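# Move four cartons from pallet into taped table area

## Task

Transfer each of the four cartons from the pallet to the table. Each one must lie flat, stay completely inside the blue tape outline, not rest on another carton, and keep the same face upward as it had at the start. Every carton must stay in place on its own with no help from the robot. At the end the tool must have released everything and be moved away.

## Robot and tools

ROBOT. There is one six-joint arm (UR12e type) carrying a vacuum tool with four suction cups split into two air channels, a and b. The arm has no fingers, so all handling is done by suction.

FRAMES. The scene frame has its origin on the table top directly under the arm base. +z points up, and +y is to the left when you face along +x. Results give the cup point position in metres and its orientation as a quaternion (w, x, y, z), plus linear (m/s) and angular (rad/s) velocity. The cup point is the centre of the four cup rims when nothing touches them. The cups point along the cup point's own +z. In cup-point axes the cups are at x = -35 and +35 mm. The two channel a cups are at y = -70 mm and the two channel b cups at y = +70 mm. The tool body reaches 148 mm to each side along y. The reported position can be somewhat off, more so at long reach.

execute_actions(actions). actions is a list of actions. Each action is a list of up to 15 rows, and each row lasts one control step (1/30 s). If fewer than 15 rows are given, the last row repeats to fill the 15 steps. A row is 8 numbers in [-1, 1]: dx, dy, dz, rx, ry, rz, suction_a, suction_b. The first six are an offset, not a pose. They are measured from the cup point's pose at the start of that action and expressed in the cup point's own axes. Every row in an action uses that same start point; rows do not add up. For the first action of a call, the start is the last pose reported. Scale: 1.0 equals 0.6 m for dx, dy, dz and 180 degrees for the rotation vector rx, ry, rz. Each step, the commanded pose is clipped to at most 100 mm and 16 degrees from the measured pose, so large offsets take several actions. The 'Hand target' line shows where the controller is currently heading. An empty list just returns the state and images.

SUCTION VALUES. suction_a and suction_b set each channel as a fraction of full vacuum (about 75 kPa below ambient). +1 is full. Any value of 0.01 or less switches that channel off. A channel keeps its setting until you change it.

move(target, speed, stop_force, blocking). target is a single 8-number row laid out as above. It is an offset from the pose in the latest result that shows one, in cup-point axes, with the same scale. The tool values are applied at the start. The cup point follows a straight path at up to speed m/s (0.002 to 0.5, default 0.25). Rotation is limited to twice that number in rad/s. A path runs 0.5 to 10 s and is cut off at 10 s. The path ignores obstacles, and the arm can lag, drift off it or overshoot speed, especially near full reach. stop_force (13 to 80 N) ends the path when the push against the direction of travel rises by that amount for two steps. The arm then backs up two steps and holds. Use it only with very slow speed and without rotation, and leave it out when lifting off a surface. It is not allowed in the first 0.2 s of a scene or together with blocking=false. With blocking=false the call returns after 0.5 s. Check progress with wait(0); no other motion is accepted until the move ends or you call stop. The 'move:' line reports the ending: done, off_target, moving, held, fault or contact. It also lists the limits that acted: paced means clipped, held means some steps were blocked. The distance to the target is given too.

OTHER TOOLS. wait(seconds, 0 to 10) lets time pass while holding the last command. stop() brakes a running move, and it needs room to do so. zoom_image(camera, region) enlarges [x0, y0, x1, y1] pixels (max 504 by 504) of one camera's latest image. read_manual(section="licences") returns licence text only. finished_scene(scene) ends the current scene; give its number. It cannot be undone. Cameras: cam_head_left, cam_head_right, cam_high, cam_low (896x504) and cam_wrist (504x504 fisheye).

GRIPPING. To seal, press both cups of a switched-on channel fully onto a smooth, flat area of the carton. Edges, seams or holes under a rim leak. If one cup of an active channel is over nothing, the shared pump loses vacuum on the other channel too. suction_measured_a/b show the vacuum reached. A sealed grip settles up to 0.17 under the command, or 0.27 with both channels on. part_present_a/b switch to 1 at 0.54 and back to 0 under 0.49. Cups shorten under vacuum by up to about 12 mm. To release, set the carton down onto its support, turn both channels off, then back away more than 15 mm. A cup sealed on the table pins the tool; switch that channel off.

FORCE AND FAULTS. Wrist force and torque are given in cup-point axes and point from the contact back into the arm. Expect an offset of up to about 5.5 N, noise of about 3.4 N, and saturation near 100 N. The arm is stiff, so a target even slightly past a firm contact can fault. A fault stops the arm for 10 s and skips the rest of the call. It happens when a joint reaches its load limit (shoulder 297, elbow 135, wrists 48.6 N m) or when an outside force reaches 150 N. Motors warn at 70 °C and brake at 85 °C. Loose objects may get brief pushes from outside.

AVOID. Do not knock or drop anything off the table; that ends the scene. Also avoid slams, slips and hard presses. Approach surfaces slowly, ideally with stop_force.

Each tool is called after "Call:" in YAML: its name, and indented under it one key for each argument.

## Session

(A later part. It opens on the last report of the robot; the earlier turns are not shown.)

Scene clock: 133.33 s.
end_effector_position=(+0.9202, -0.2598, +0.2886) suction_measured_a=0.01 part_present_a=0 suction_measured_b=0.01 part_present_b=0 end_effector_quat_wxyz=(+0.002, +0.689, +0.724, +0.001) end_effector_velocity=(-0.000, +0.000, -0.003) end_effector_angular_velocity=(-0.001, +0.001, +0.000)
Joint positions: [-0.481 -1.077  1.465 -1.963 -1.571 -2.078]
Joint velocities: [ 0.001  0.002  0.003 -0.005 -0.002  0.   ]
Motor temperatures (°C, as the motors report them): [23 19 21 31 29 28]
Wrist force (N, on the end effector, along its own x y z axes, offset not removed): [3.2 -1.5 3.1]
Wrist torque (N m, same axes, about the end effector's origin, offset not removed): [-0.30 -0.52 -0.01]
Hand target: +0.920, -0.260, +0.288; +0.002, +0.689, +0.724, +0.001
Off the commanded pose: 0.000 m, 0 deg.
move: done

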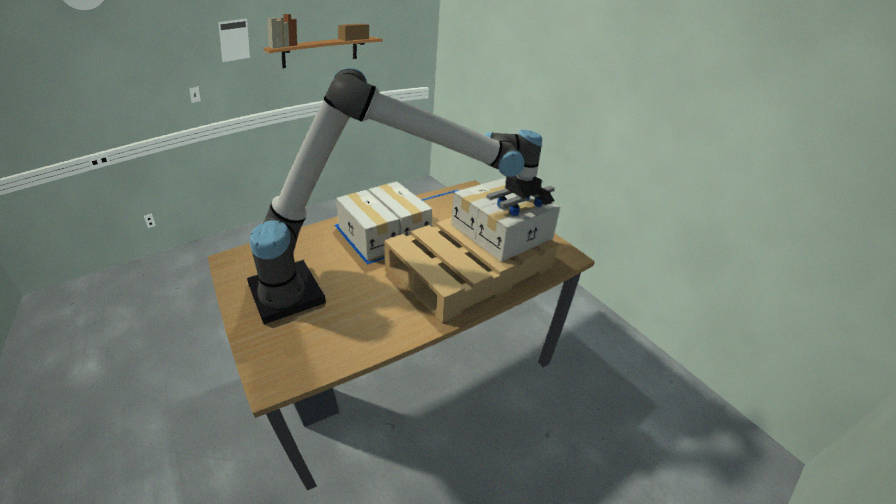

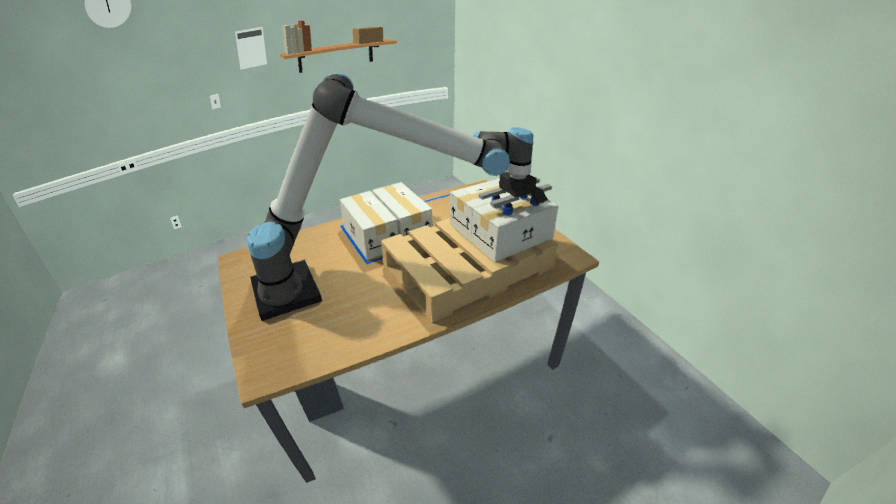

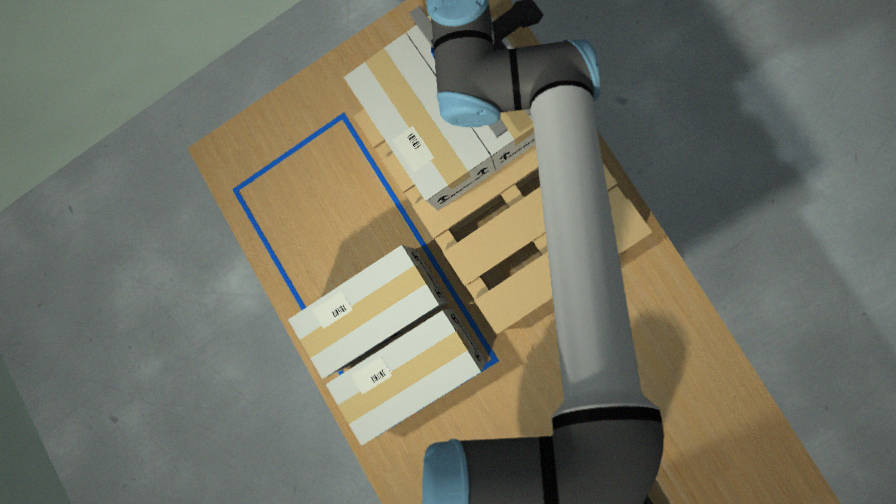

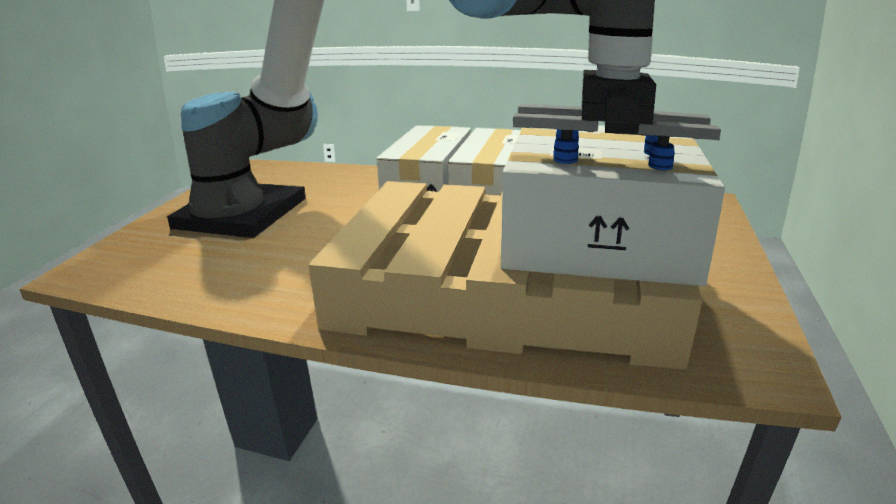

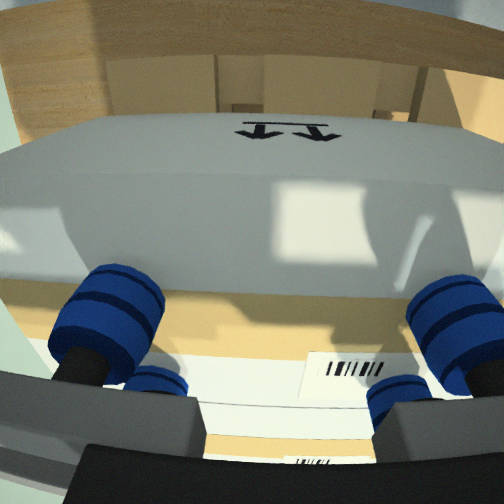

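Call:
move:
  target: [-0.004,-0.017,0.006,0,0,0.003,0,0]
  speed: 0.05

Call:
move:
  target: [0,0,0.021,0,0,0,1,1]
  speed: 0.025

Call:
wait:
  seconds: 0.5

Scene clock: 140.37 s.
end_effector_position=(+0.9104, -0.2626, +0.2851) suction_measured_a=0.01 part_present_a=0 suction_measured_b=0.01 part_present_b=0 end_effector_quat_wxyz=(+0.002, +0.693, +0.721, +0.001) end_effector_velocity=(-0.002, -0.001, -0.001) end_effector_angular_velocity=(-0.000, -0.000, -0.002)
Joint positions: [-0.489 -1.088  1.489 -1.976 -1.571 -2.076]
Joint velocities: [-0.002 -0.003  0.005 -0.003  0.     0.   ]
Motor temperatures (°C, as the motors report them): [23 19 21 31 29 28]
Wrist force (N, on the end effector, along its own x y z axes, offset not removed): [0.7 1.0 -2.1]
Wrist torque (N m, same axes, about the end effector's origin, offset not removed): [0.17 -0.18 0.20]
Hand target: +0.910, -0.263, +0.285; +0.002, +0.693, +0.721, +0.001
Off the commanded pose: 0.000 m, 0 deg.
move: done

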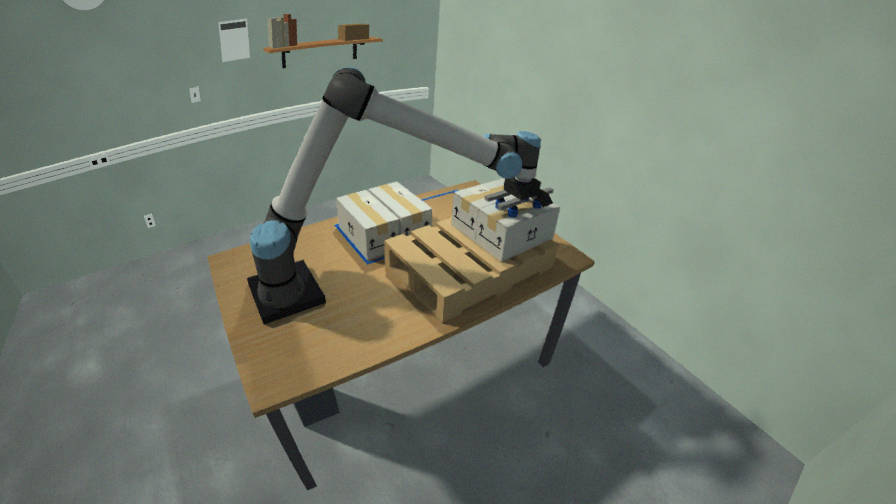

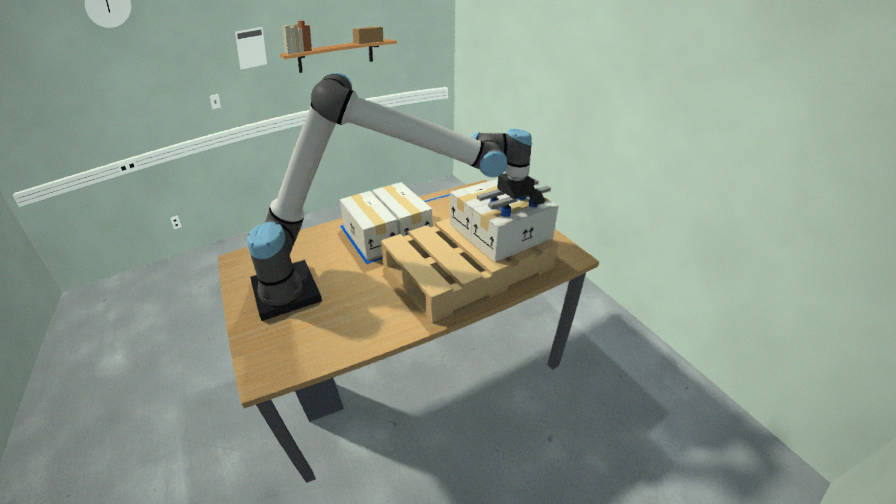

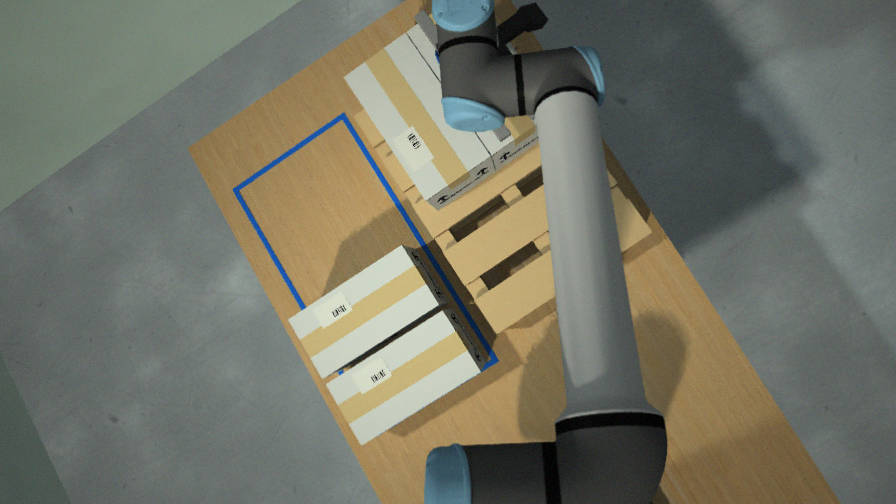

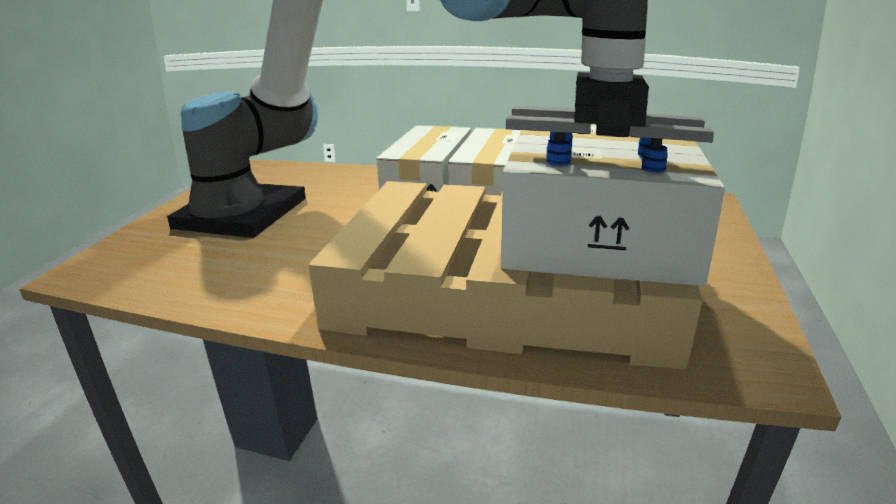

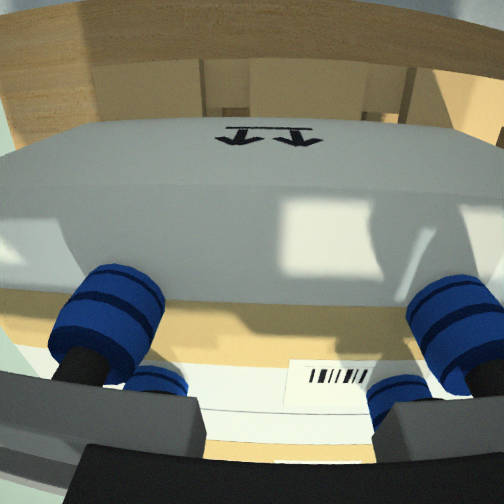

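Scene clock: 141.20 s.
end_effector_position=(+0.9104, -0.2627, +0.2728) suction_measured_a=0.49 part_present_a=0 suction_measured_b=0.49 part_present_b=0 end_effector_quat_wxyz=(+0.002, +0.693, +0.721, +0.001) end_effector_velocity=(-0.001, +0.001, -0.004) end_effector_angular_velocity=(+0.001, +0.004, +0.001)
Joint positions: [-0.489 -1.08   1.5   -1.995 -1.571 -2.076]
Joint velocities: [ 0.001  0.002  0.003 -0.001 -0.001 -0.   ]
Motor temperatures (°C, as the motors report them): [23 19 21 31 29 28]
Wrist force (N, on the end effector, along its own x y z axes, offset not removed): [2.9 2.8 24.6]
Wrist torque (N m, same axes, about the end effector's origin, offset not removed): [0.39 -0.09 0.09]
Hand target: +0.910, -0.263, +0.272; +0.002, +0.693, +0.721, +0.001
Off the commanded pose: 0.000 m, 0 deg.
move: done

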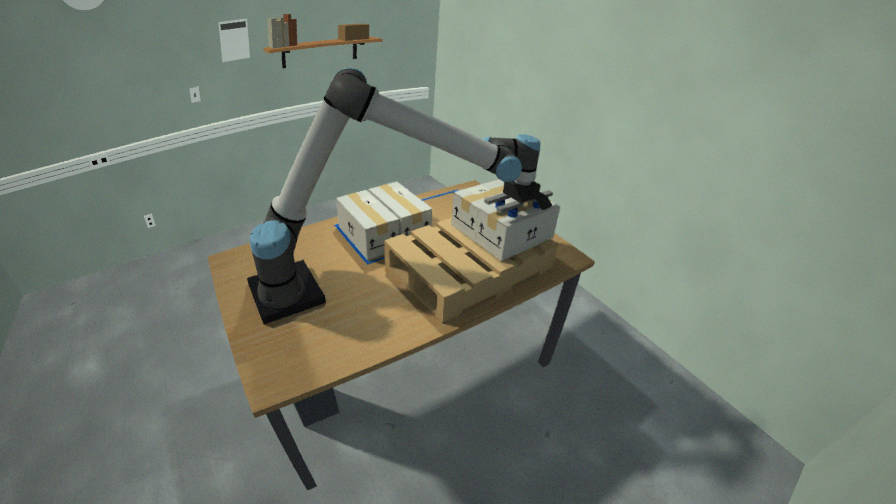

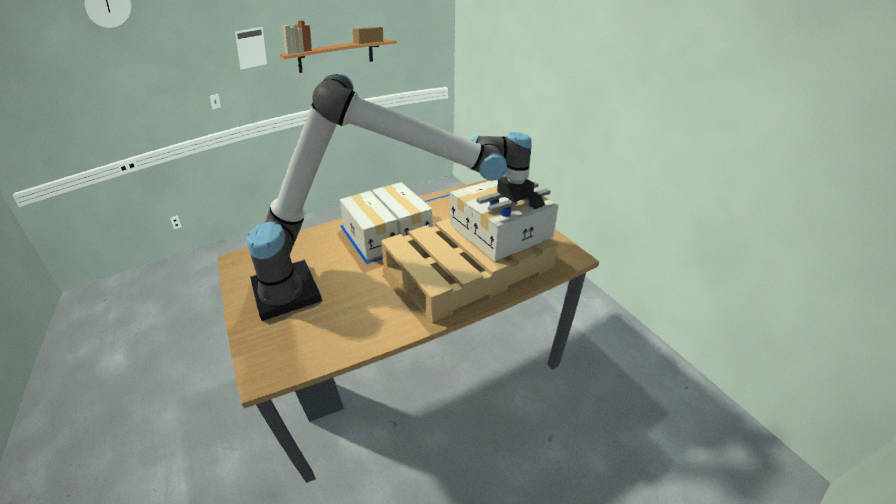

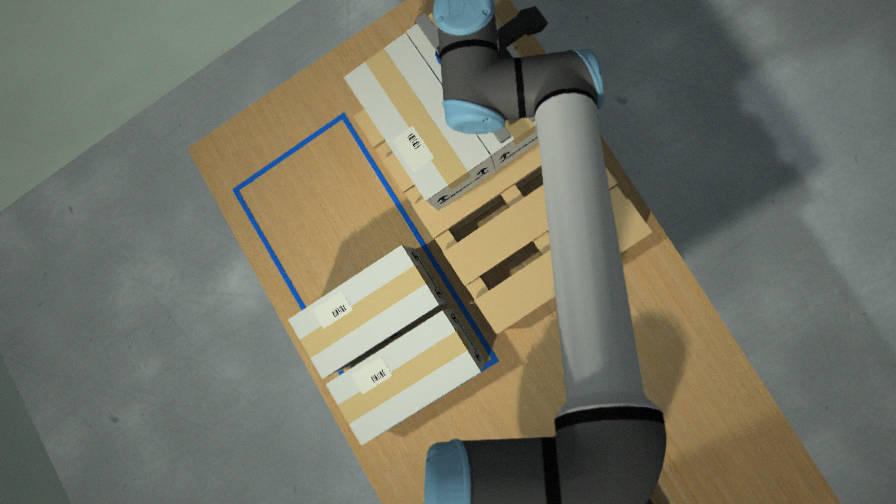

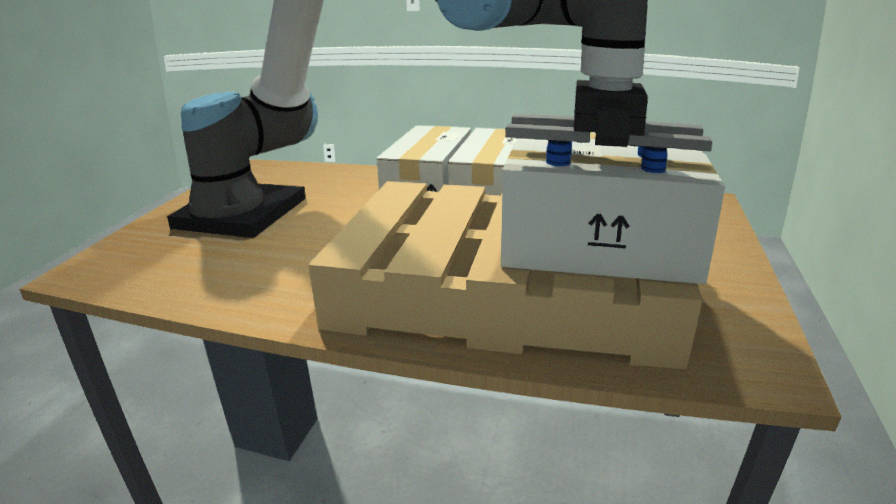

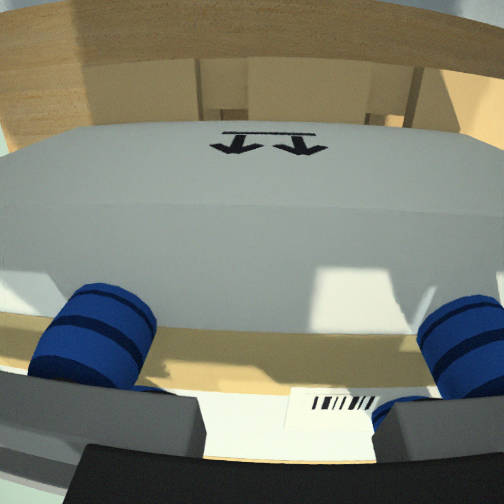

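Scene clock: 141.70 s.
end_effector_position=(+0.9104, -0.2627, +0.2725) suction_measured_a=0.73 part_present_a=1 suction_measured_b=0.73 part_present_b=1 end_effector_quat_wxyz=(+0.002, +0.693, +0.721, +0.001) end_effector_velocity=(-0.001, -0.000, -0.001) end_effector_angular_velocity=(+0.001, +0.002, -0.001)
Joint positions: [-0.489 -1.08   1.5   -1.995 -1.571 -2.076]
Joint velocities: [-0.001  0.001  0.001  0.     0.     0.   ]
Motor temperatures (°C, as the motors report them): [23 19 21 31 29 28]
Wrist force (N, on the end effector, along its own x y z axes, offset not removed): [-0.9 -0.6 20.2]
Wrist torque (N m, same axes, about the end effector's origin, offset not removed): [-0.23 0.15 0.07]
Hand target: +0.910, -0.263, +0.272; +0.002, +0.693, +0.721, +0.001
Off the commanded pose: 0.000 m, 0 deg.
wait: 0.50 s; at rest by 0.17 s

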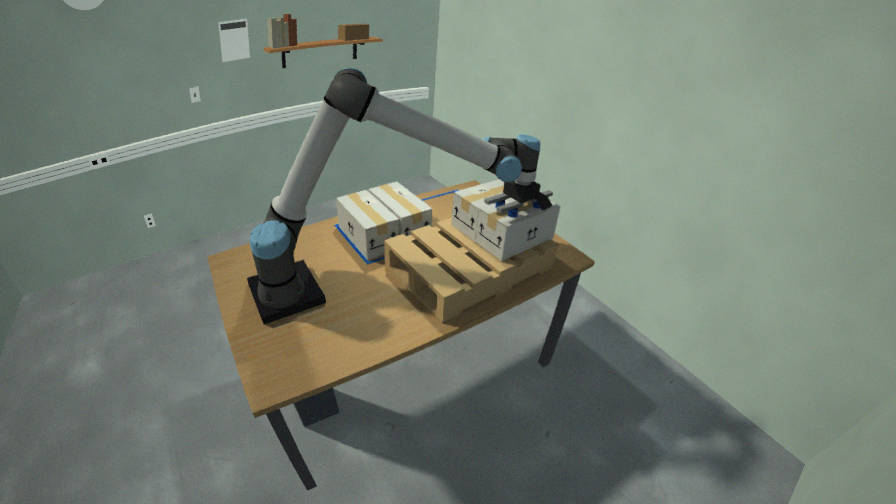

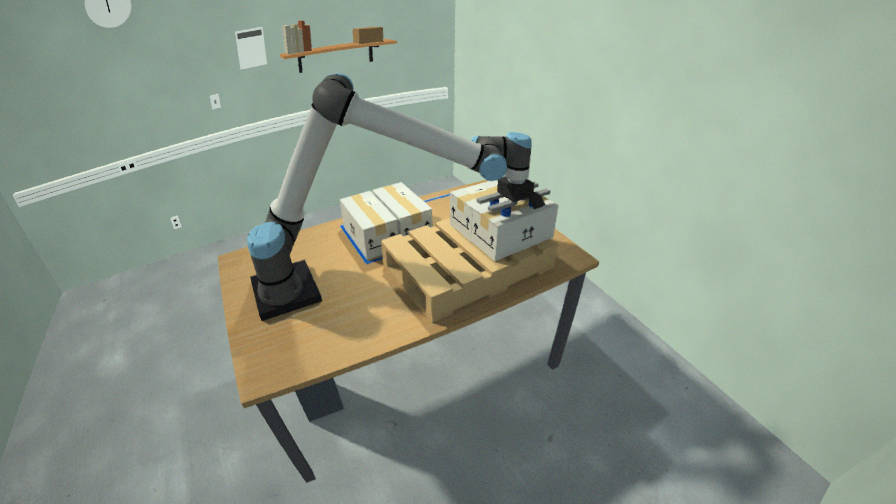

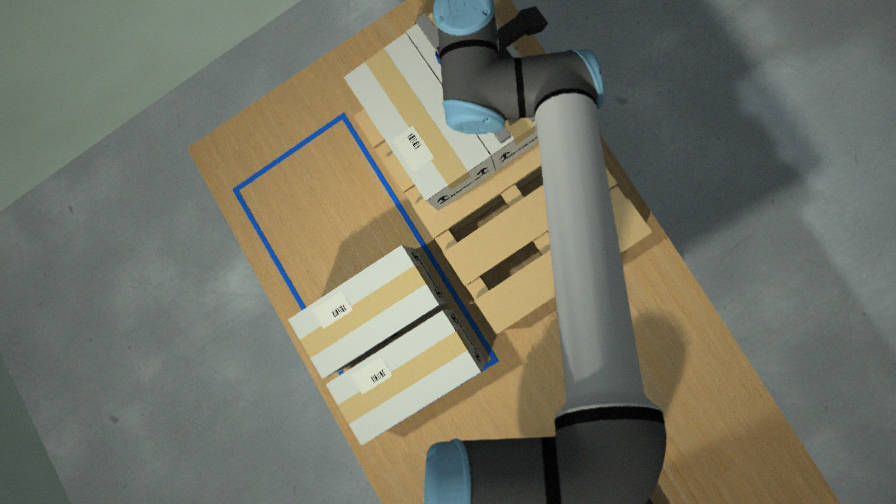

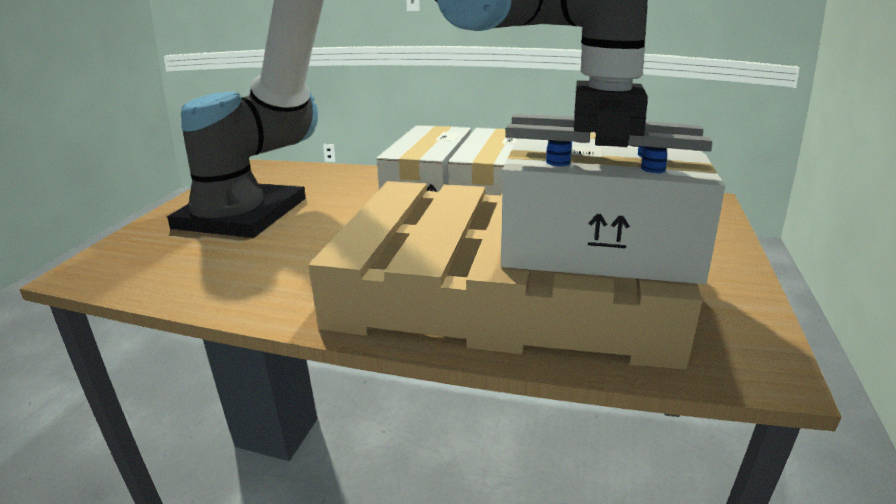

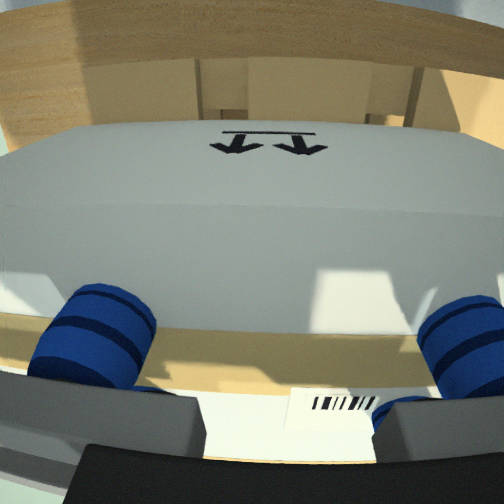

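Call:
move:
  target: [0,0,-0.278,0,0,0,1,1]
  speed: 0.3

Call:
move:
  target: [0.831,-0.118,0,0,0,0.504,1,1]
  speed: 0.5

Call:
move:
  target: [0,0,0.2,0,0,0,1,1]
  speed: 0.3

Scene clock: 150.13 s.
end_effector_position=(+0.9099, -0.2624, +0.4389) suction_measured_a=0.76 part_present_a=1 suction_measured_b=0.76 part_present_b=1 end_effector_quat_wxyz=(+0.002, +0.693, +0.721, +0.001) end_effector_velocity=(-0.000, -0.000, +0.003) end_effector_angular_velocity=(+0.001, +0.001, -0.000)
Joint positions: [-0.489 -1.159  1.313 -1.729 -1.571 -2.076]
Joint velocities: [-0.    -0.001 -0.005  0.006  0.     0.   ]
Motor temperatures (°C, as the motors report them): [23 19 21 31 29 28]
Wrist force (N, on the end effector, along its own x y z axes, offset not removed): [1.2 -2.4 21.6]
Wrist torque (N m, same axes, about the end effector's origin, offset not removed): [-0.53 -0.07 0.12]
Hand target: +0.910, -0.263, +0.439; +0.002, +0.693, +0.721, +0.001
Off the commanded pose: 0.000 m, 0 deg.
move: done

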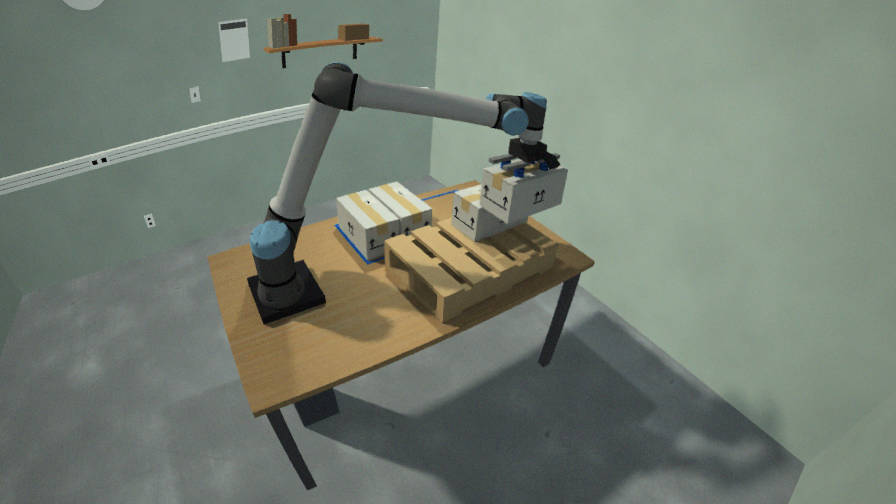

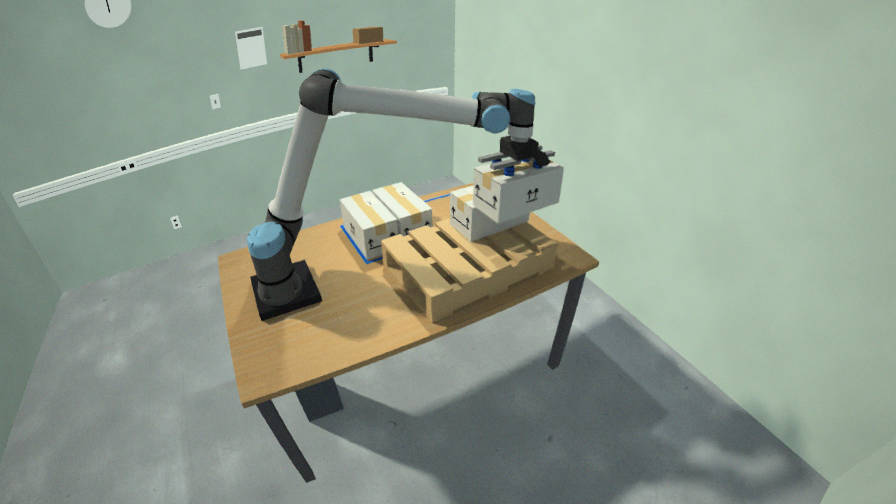

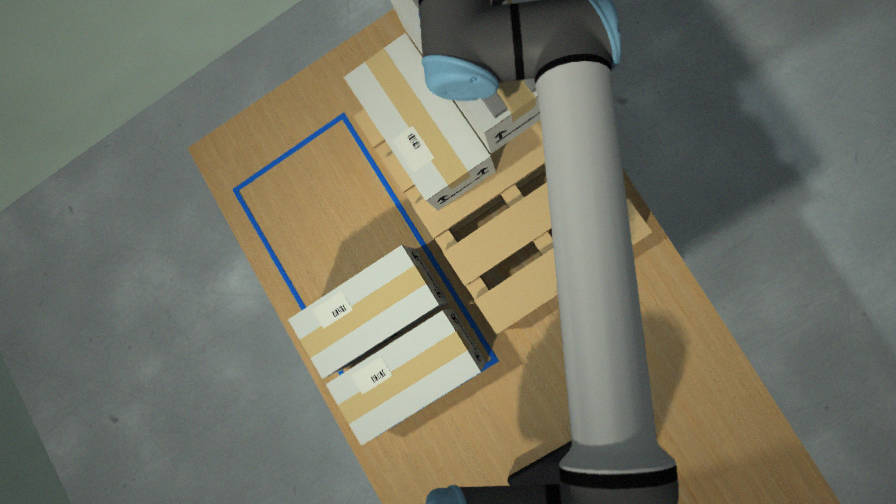

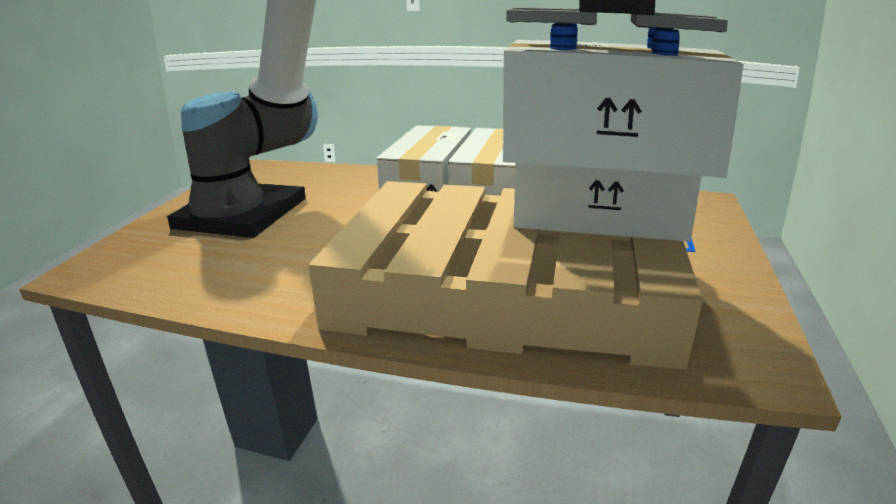

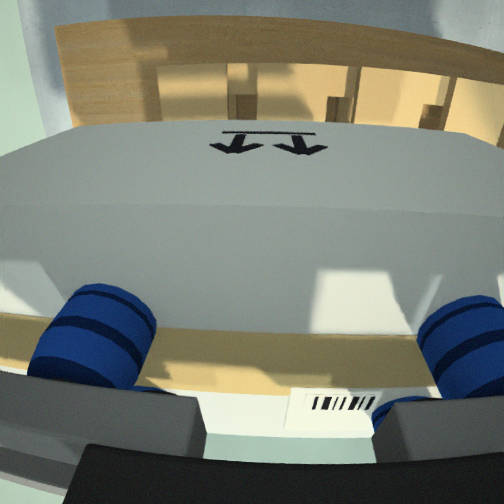

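Scene clock: 152.50 s.
end_effector_position=(+0.8191, +0.2324, +0.4381) suction_measured_a=0.76 part_present_a=1 suction_measured_b=0.76 part_present_b=1 end_effector_quat_wxyz=(+0.000, +1.000, +0.015, +0.002) end_effector_velocity=(-0.001, +0.003, +0.000) end_effector_angular_velocity=(-0.002, +0.000, -0.011)
Joint positions: [ 0.048 -1.316  1.529 -1.787 -1.572  0.042]
Joint velocities: [ 0.005  0.001 -0.001  0.001 -0.002  0.016]
Motor temperatures (°C, as the motors report them): [23 19 21 31 29 28]
Wrist force (N, on the end effector, along its own x y z axes, offset not removed): [0.6 -3.3 22.9]
Wrist torque (N m, same axes, about the end effector's origin, offset not removed): [-0.71 -0.10 0.05]
Hand target: +0.819, +0.233, +0.438; +0.000, +1.000, +0.014, +0.002
Off the commanded pose: 0.001 m, 0 deg.
move: done

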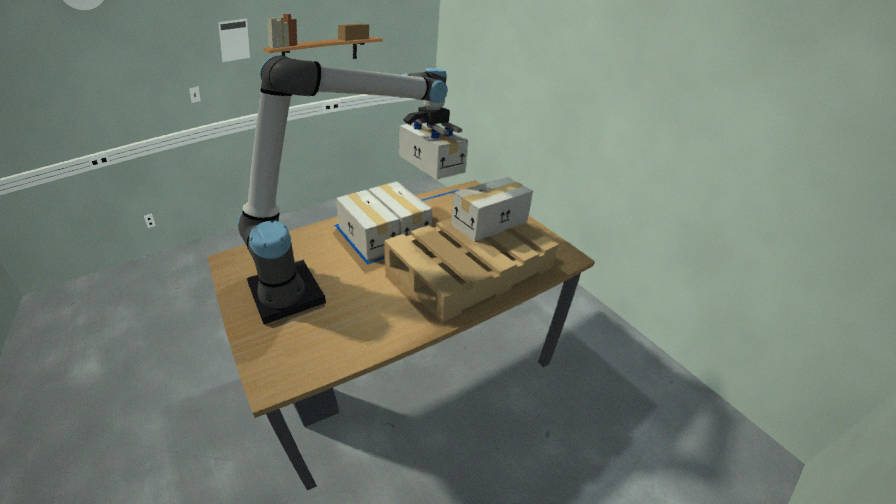

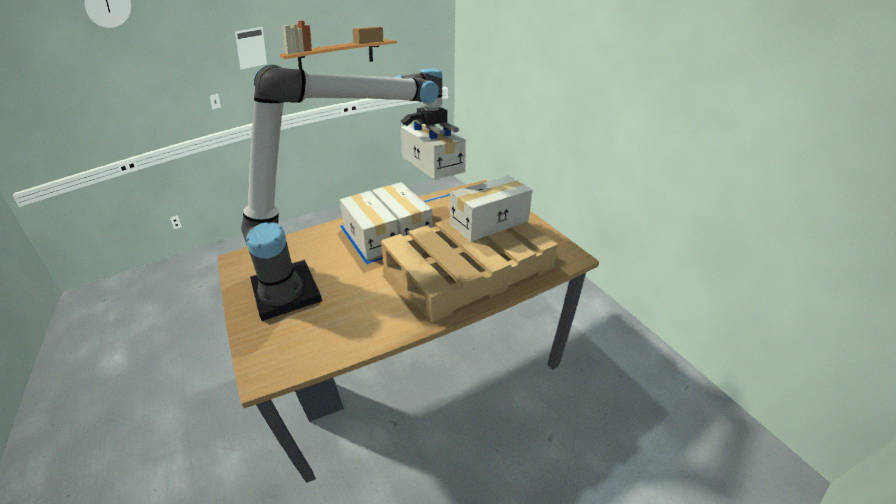

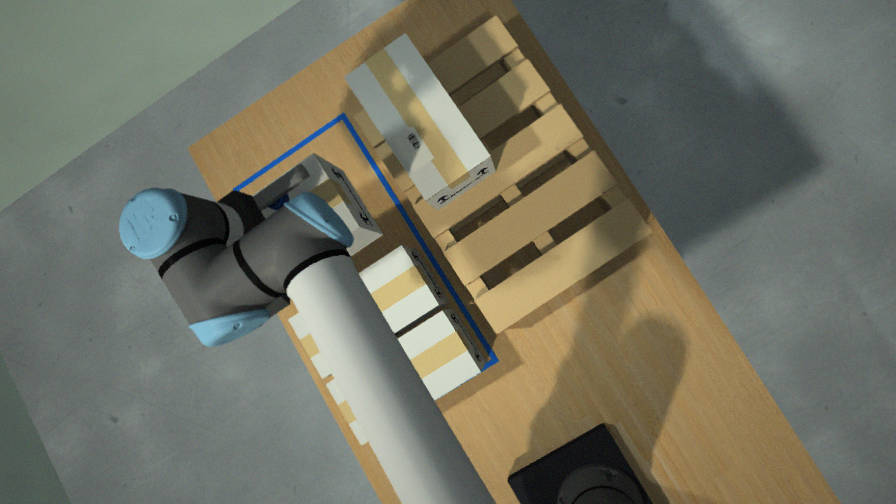

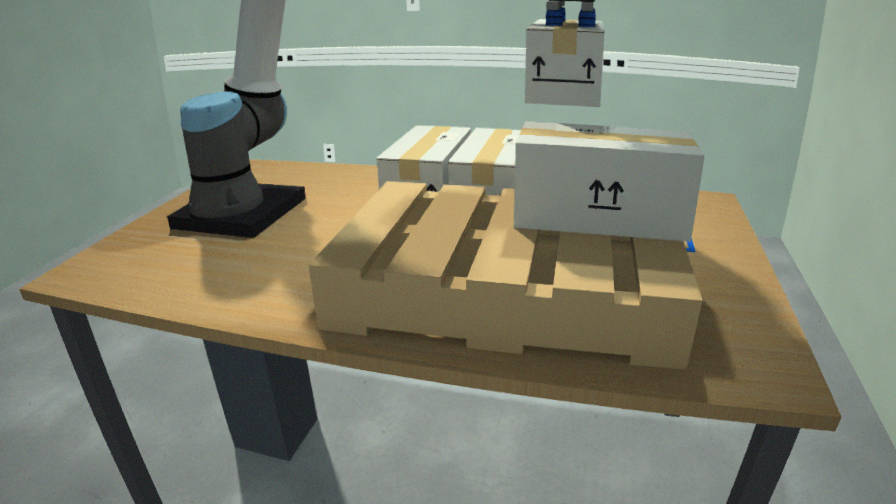

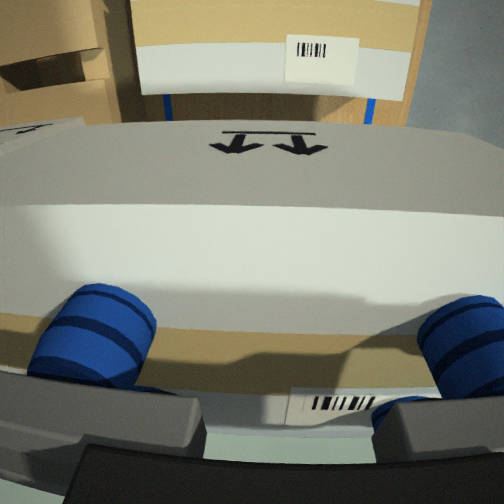

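Scene clock: 153.60 s.
end_effector_position=(+0.8195, +0.2323, +0.3185) suction_measured_a=0.76 part_present_a=1 suction_measured_b=0.76 part_present_b=1 end_effector_quat_wxyz=(+0.000, +1.000, +0.015, +0.002) end_effector_velocity=(-0.000, +0.001, -0.003) end_effector_angular_velocity=(+0.000, +0.000, +0.001)
Joint positions: [ 0.048 -1.256  1.669 -1.988 -1.572  0.042]
Joint velocities: [ 0.001  0.003  0.003 -0.006  0.    -0.   ]
Motor temperatures (°C, as the motors report them): [23 19 21 31 29 28]
Wrist force (N, on the end effector, along its own x y z axes, offset not removed): [1.1 0.3 20.7]
Wrist torque (N m, same axes, about the end effector's origin, offset not removed): [-0.15 0.02 0.00]
Hand target: +0.820, +0.232, +0.318; +0.000, +1.000, +0.015, +0.002
Off the commanded pose: 0.000 m, 0 deg.
move: done

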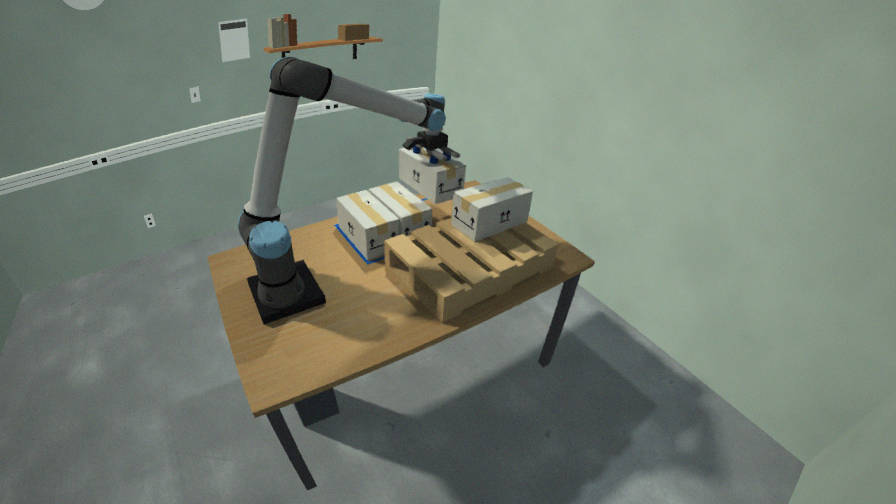

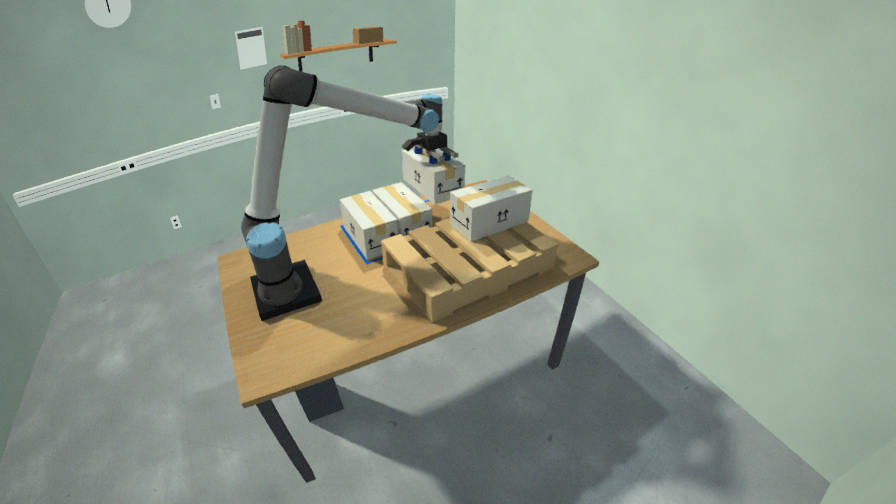

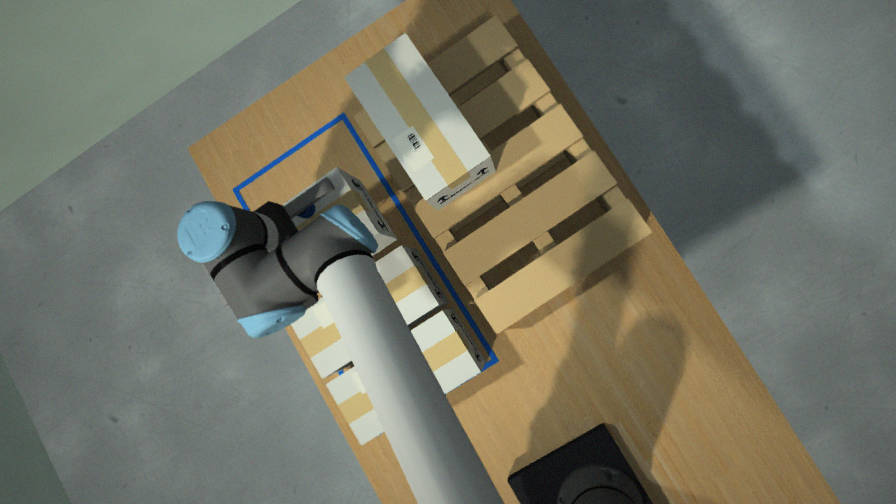

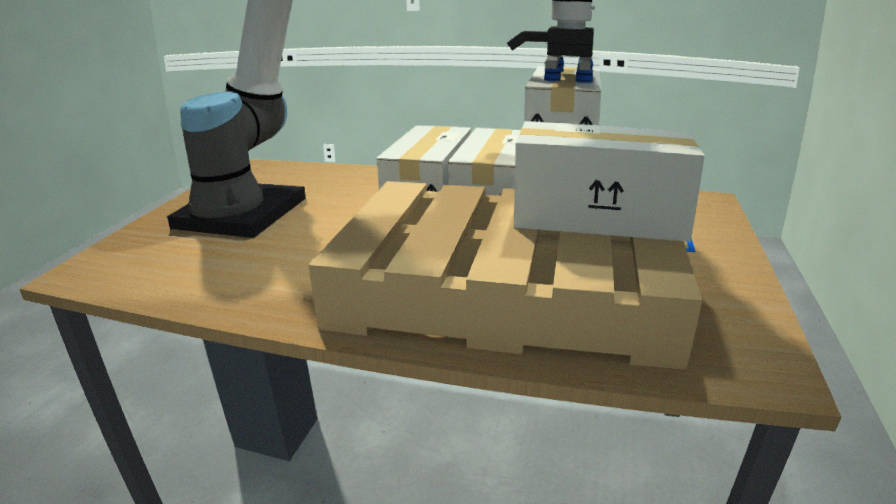

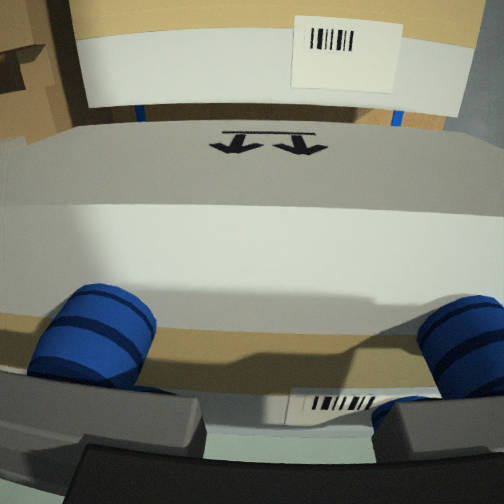

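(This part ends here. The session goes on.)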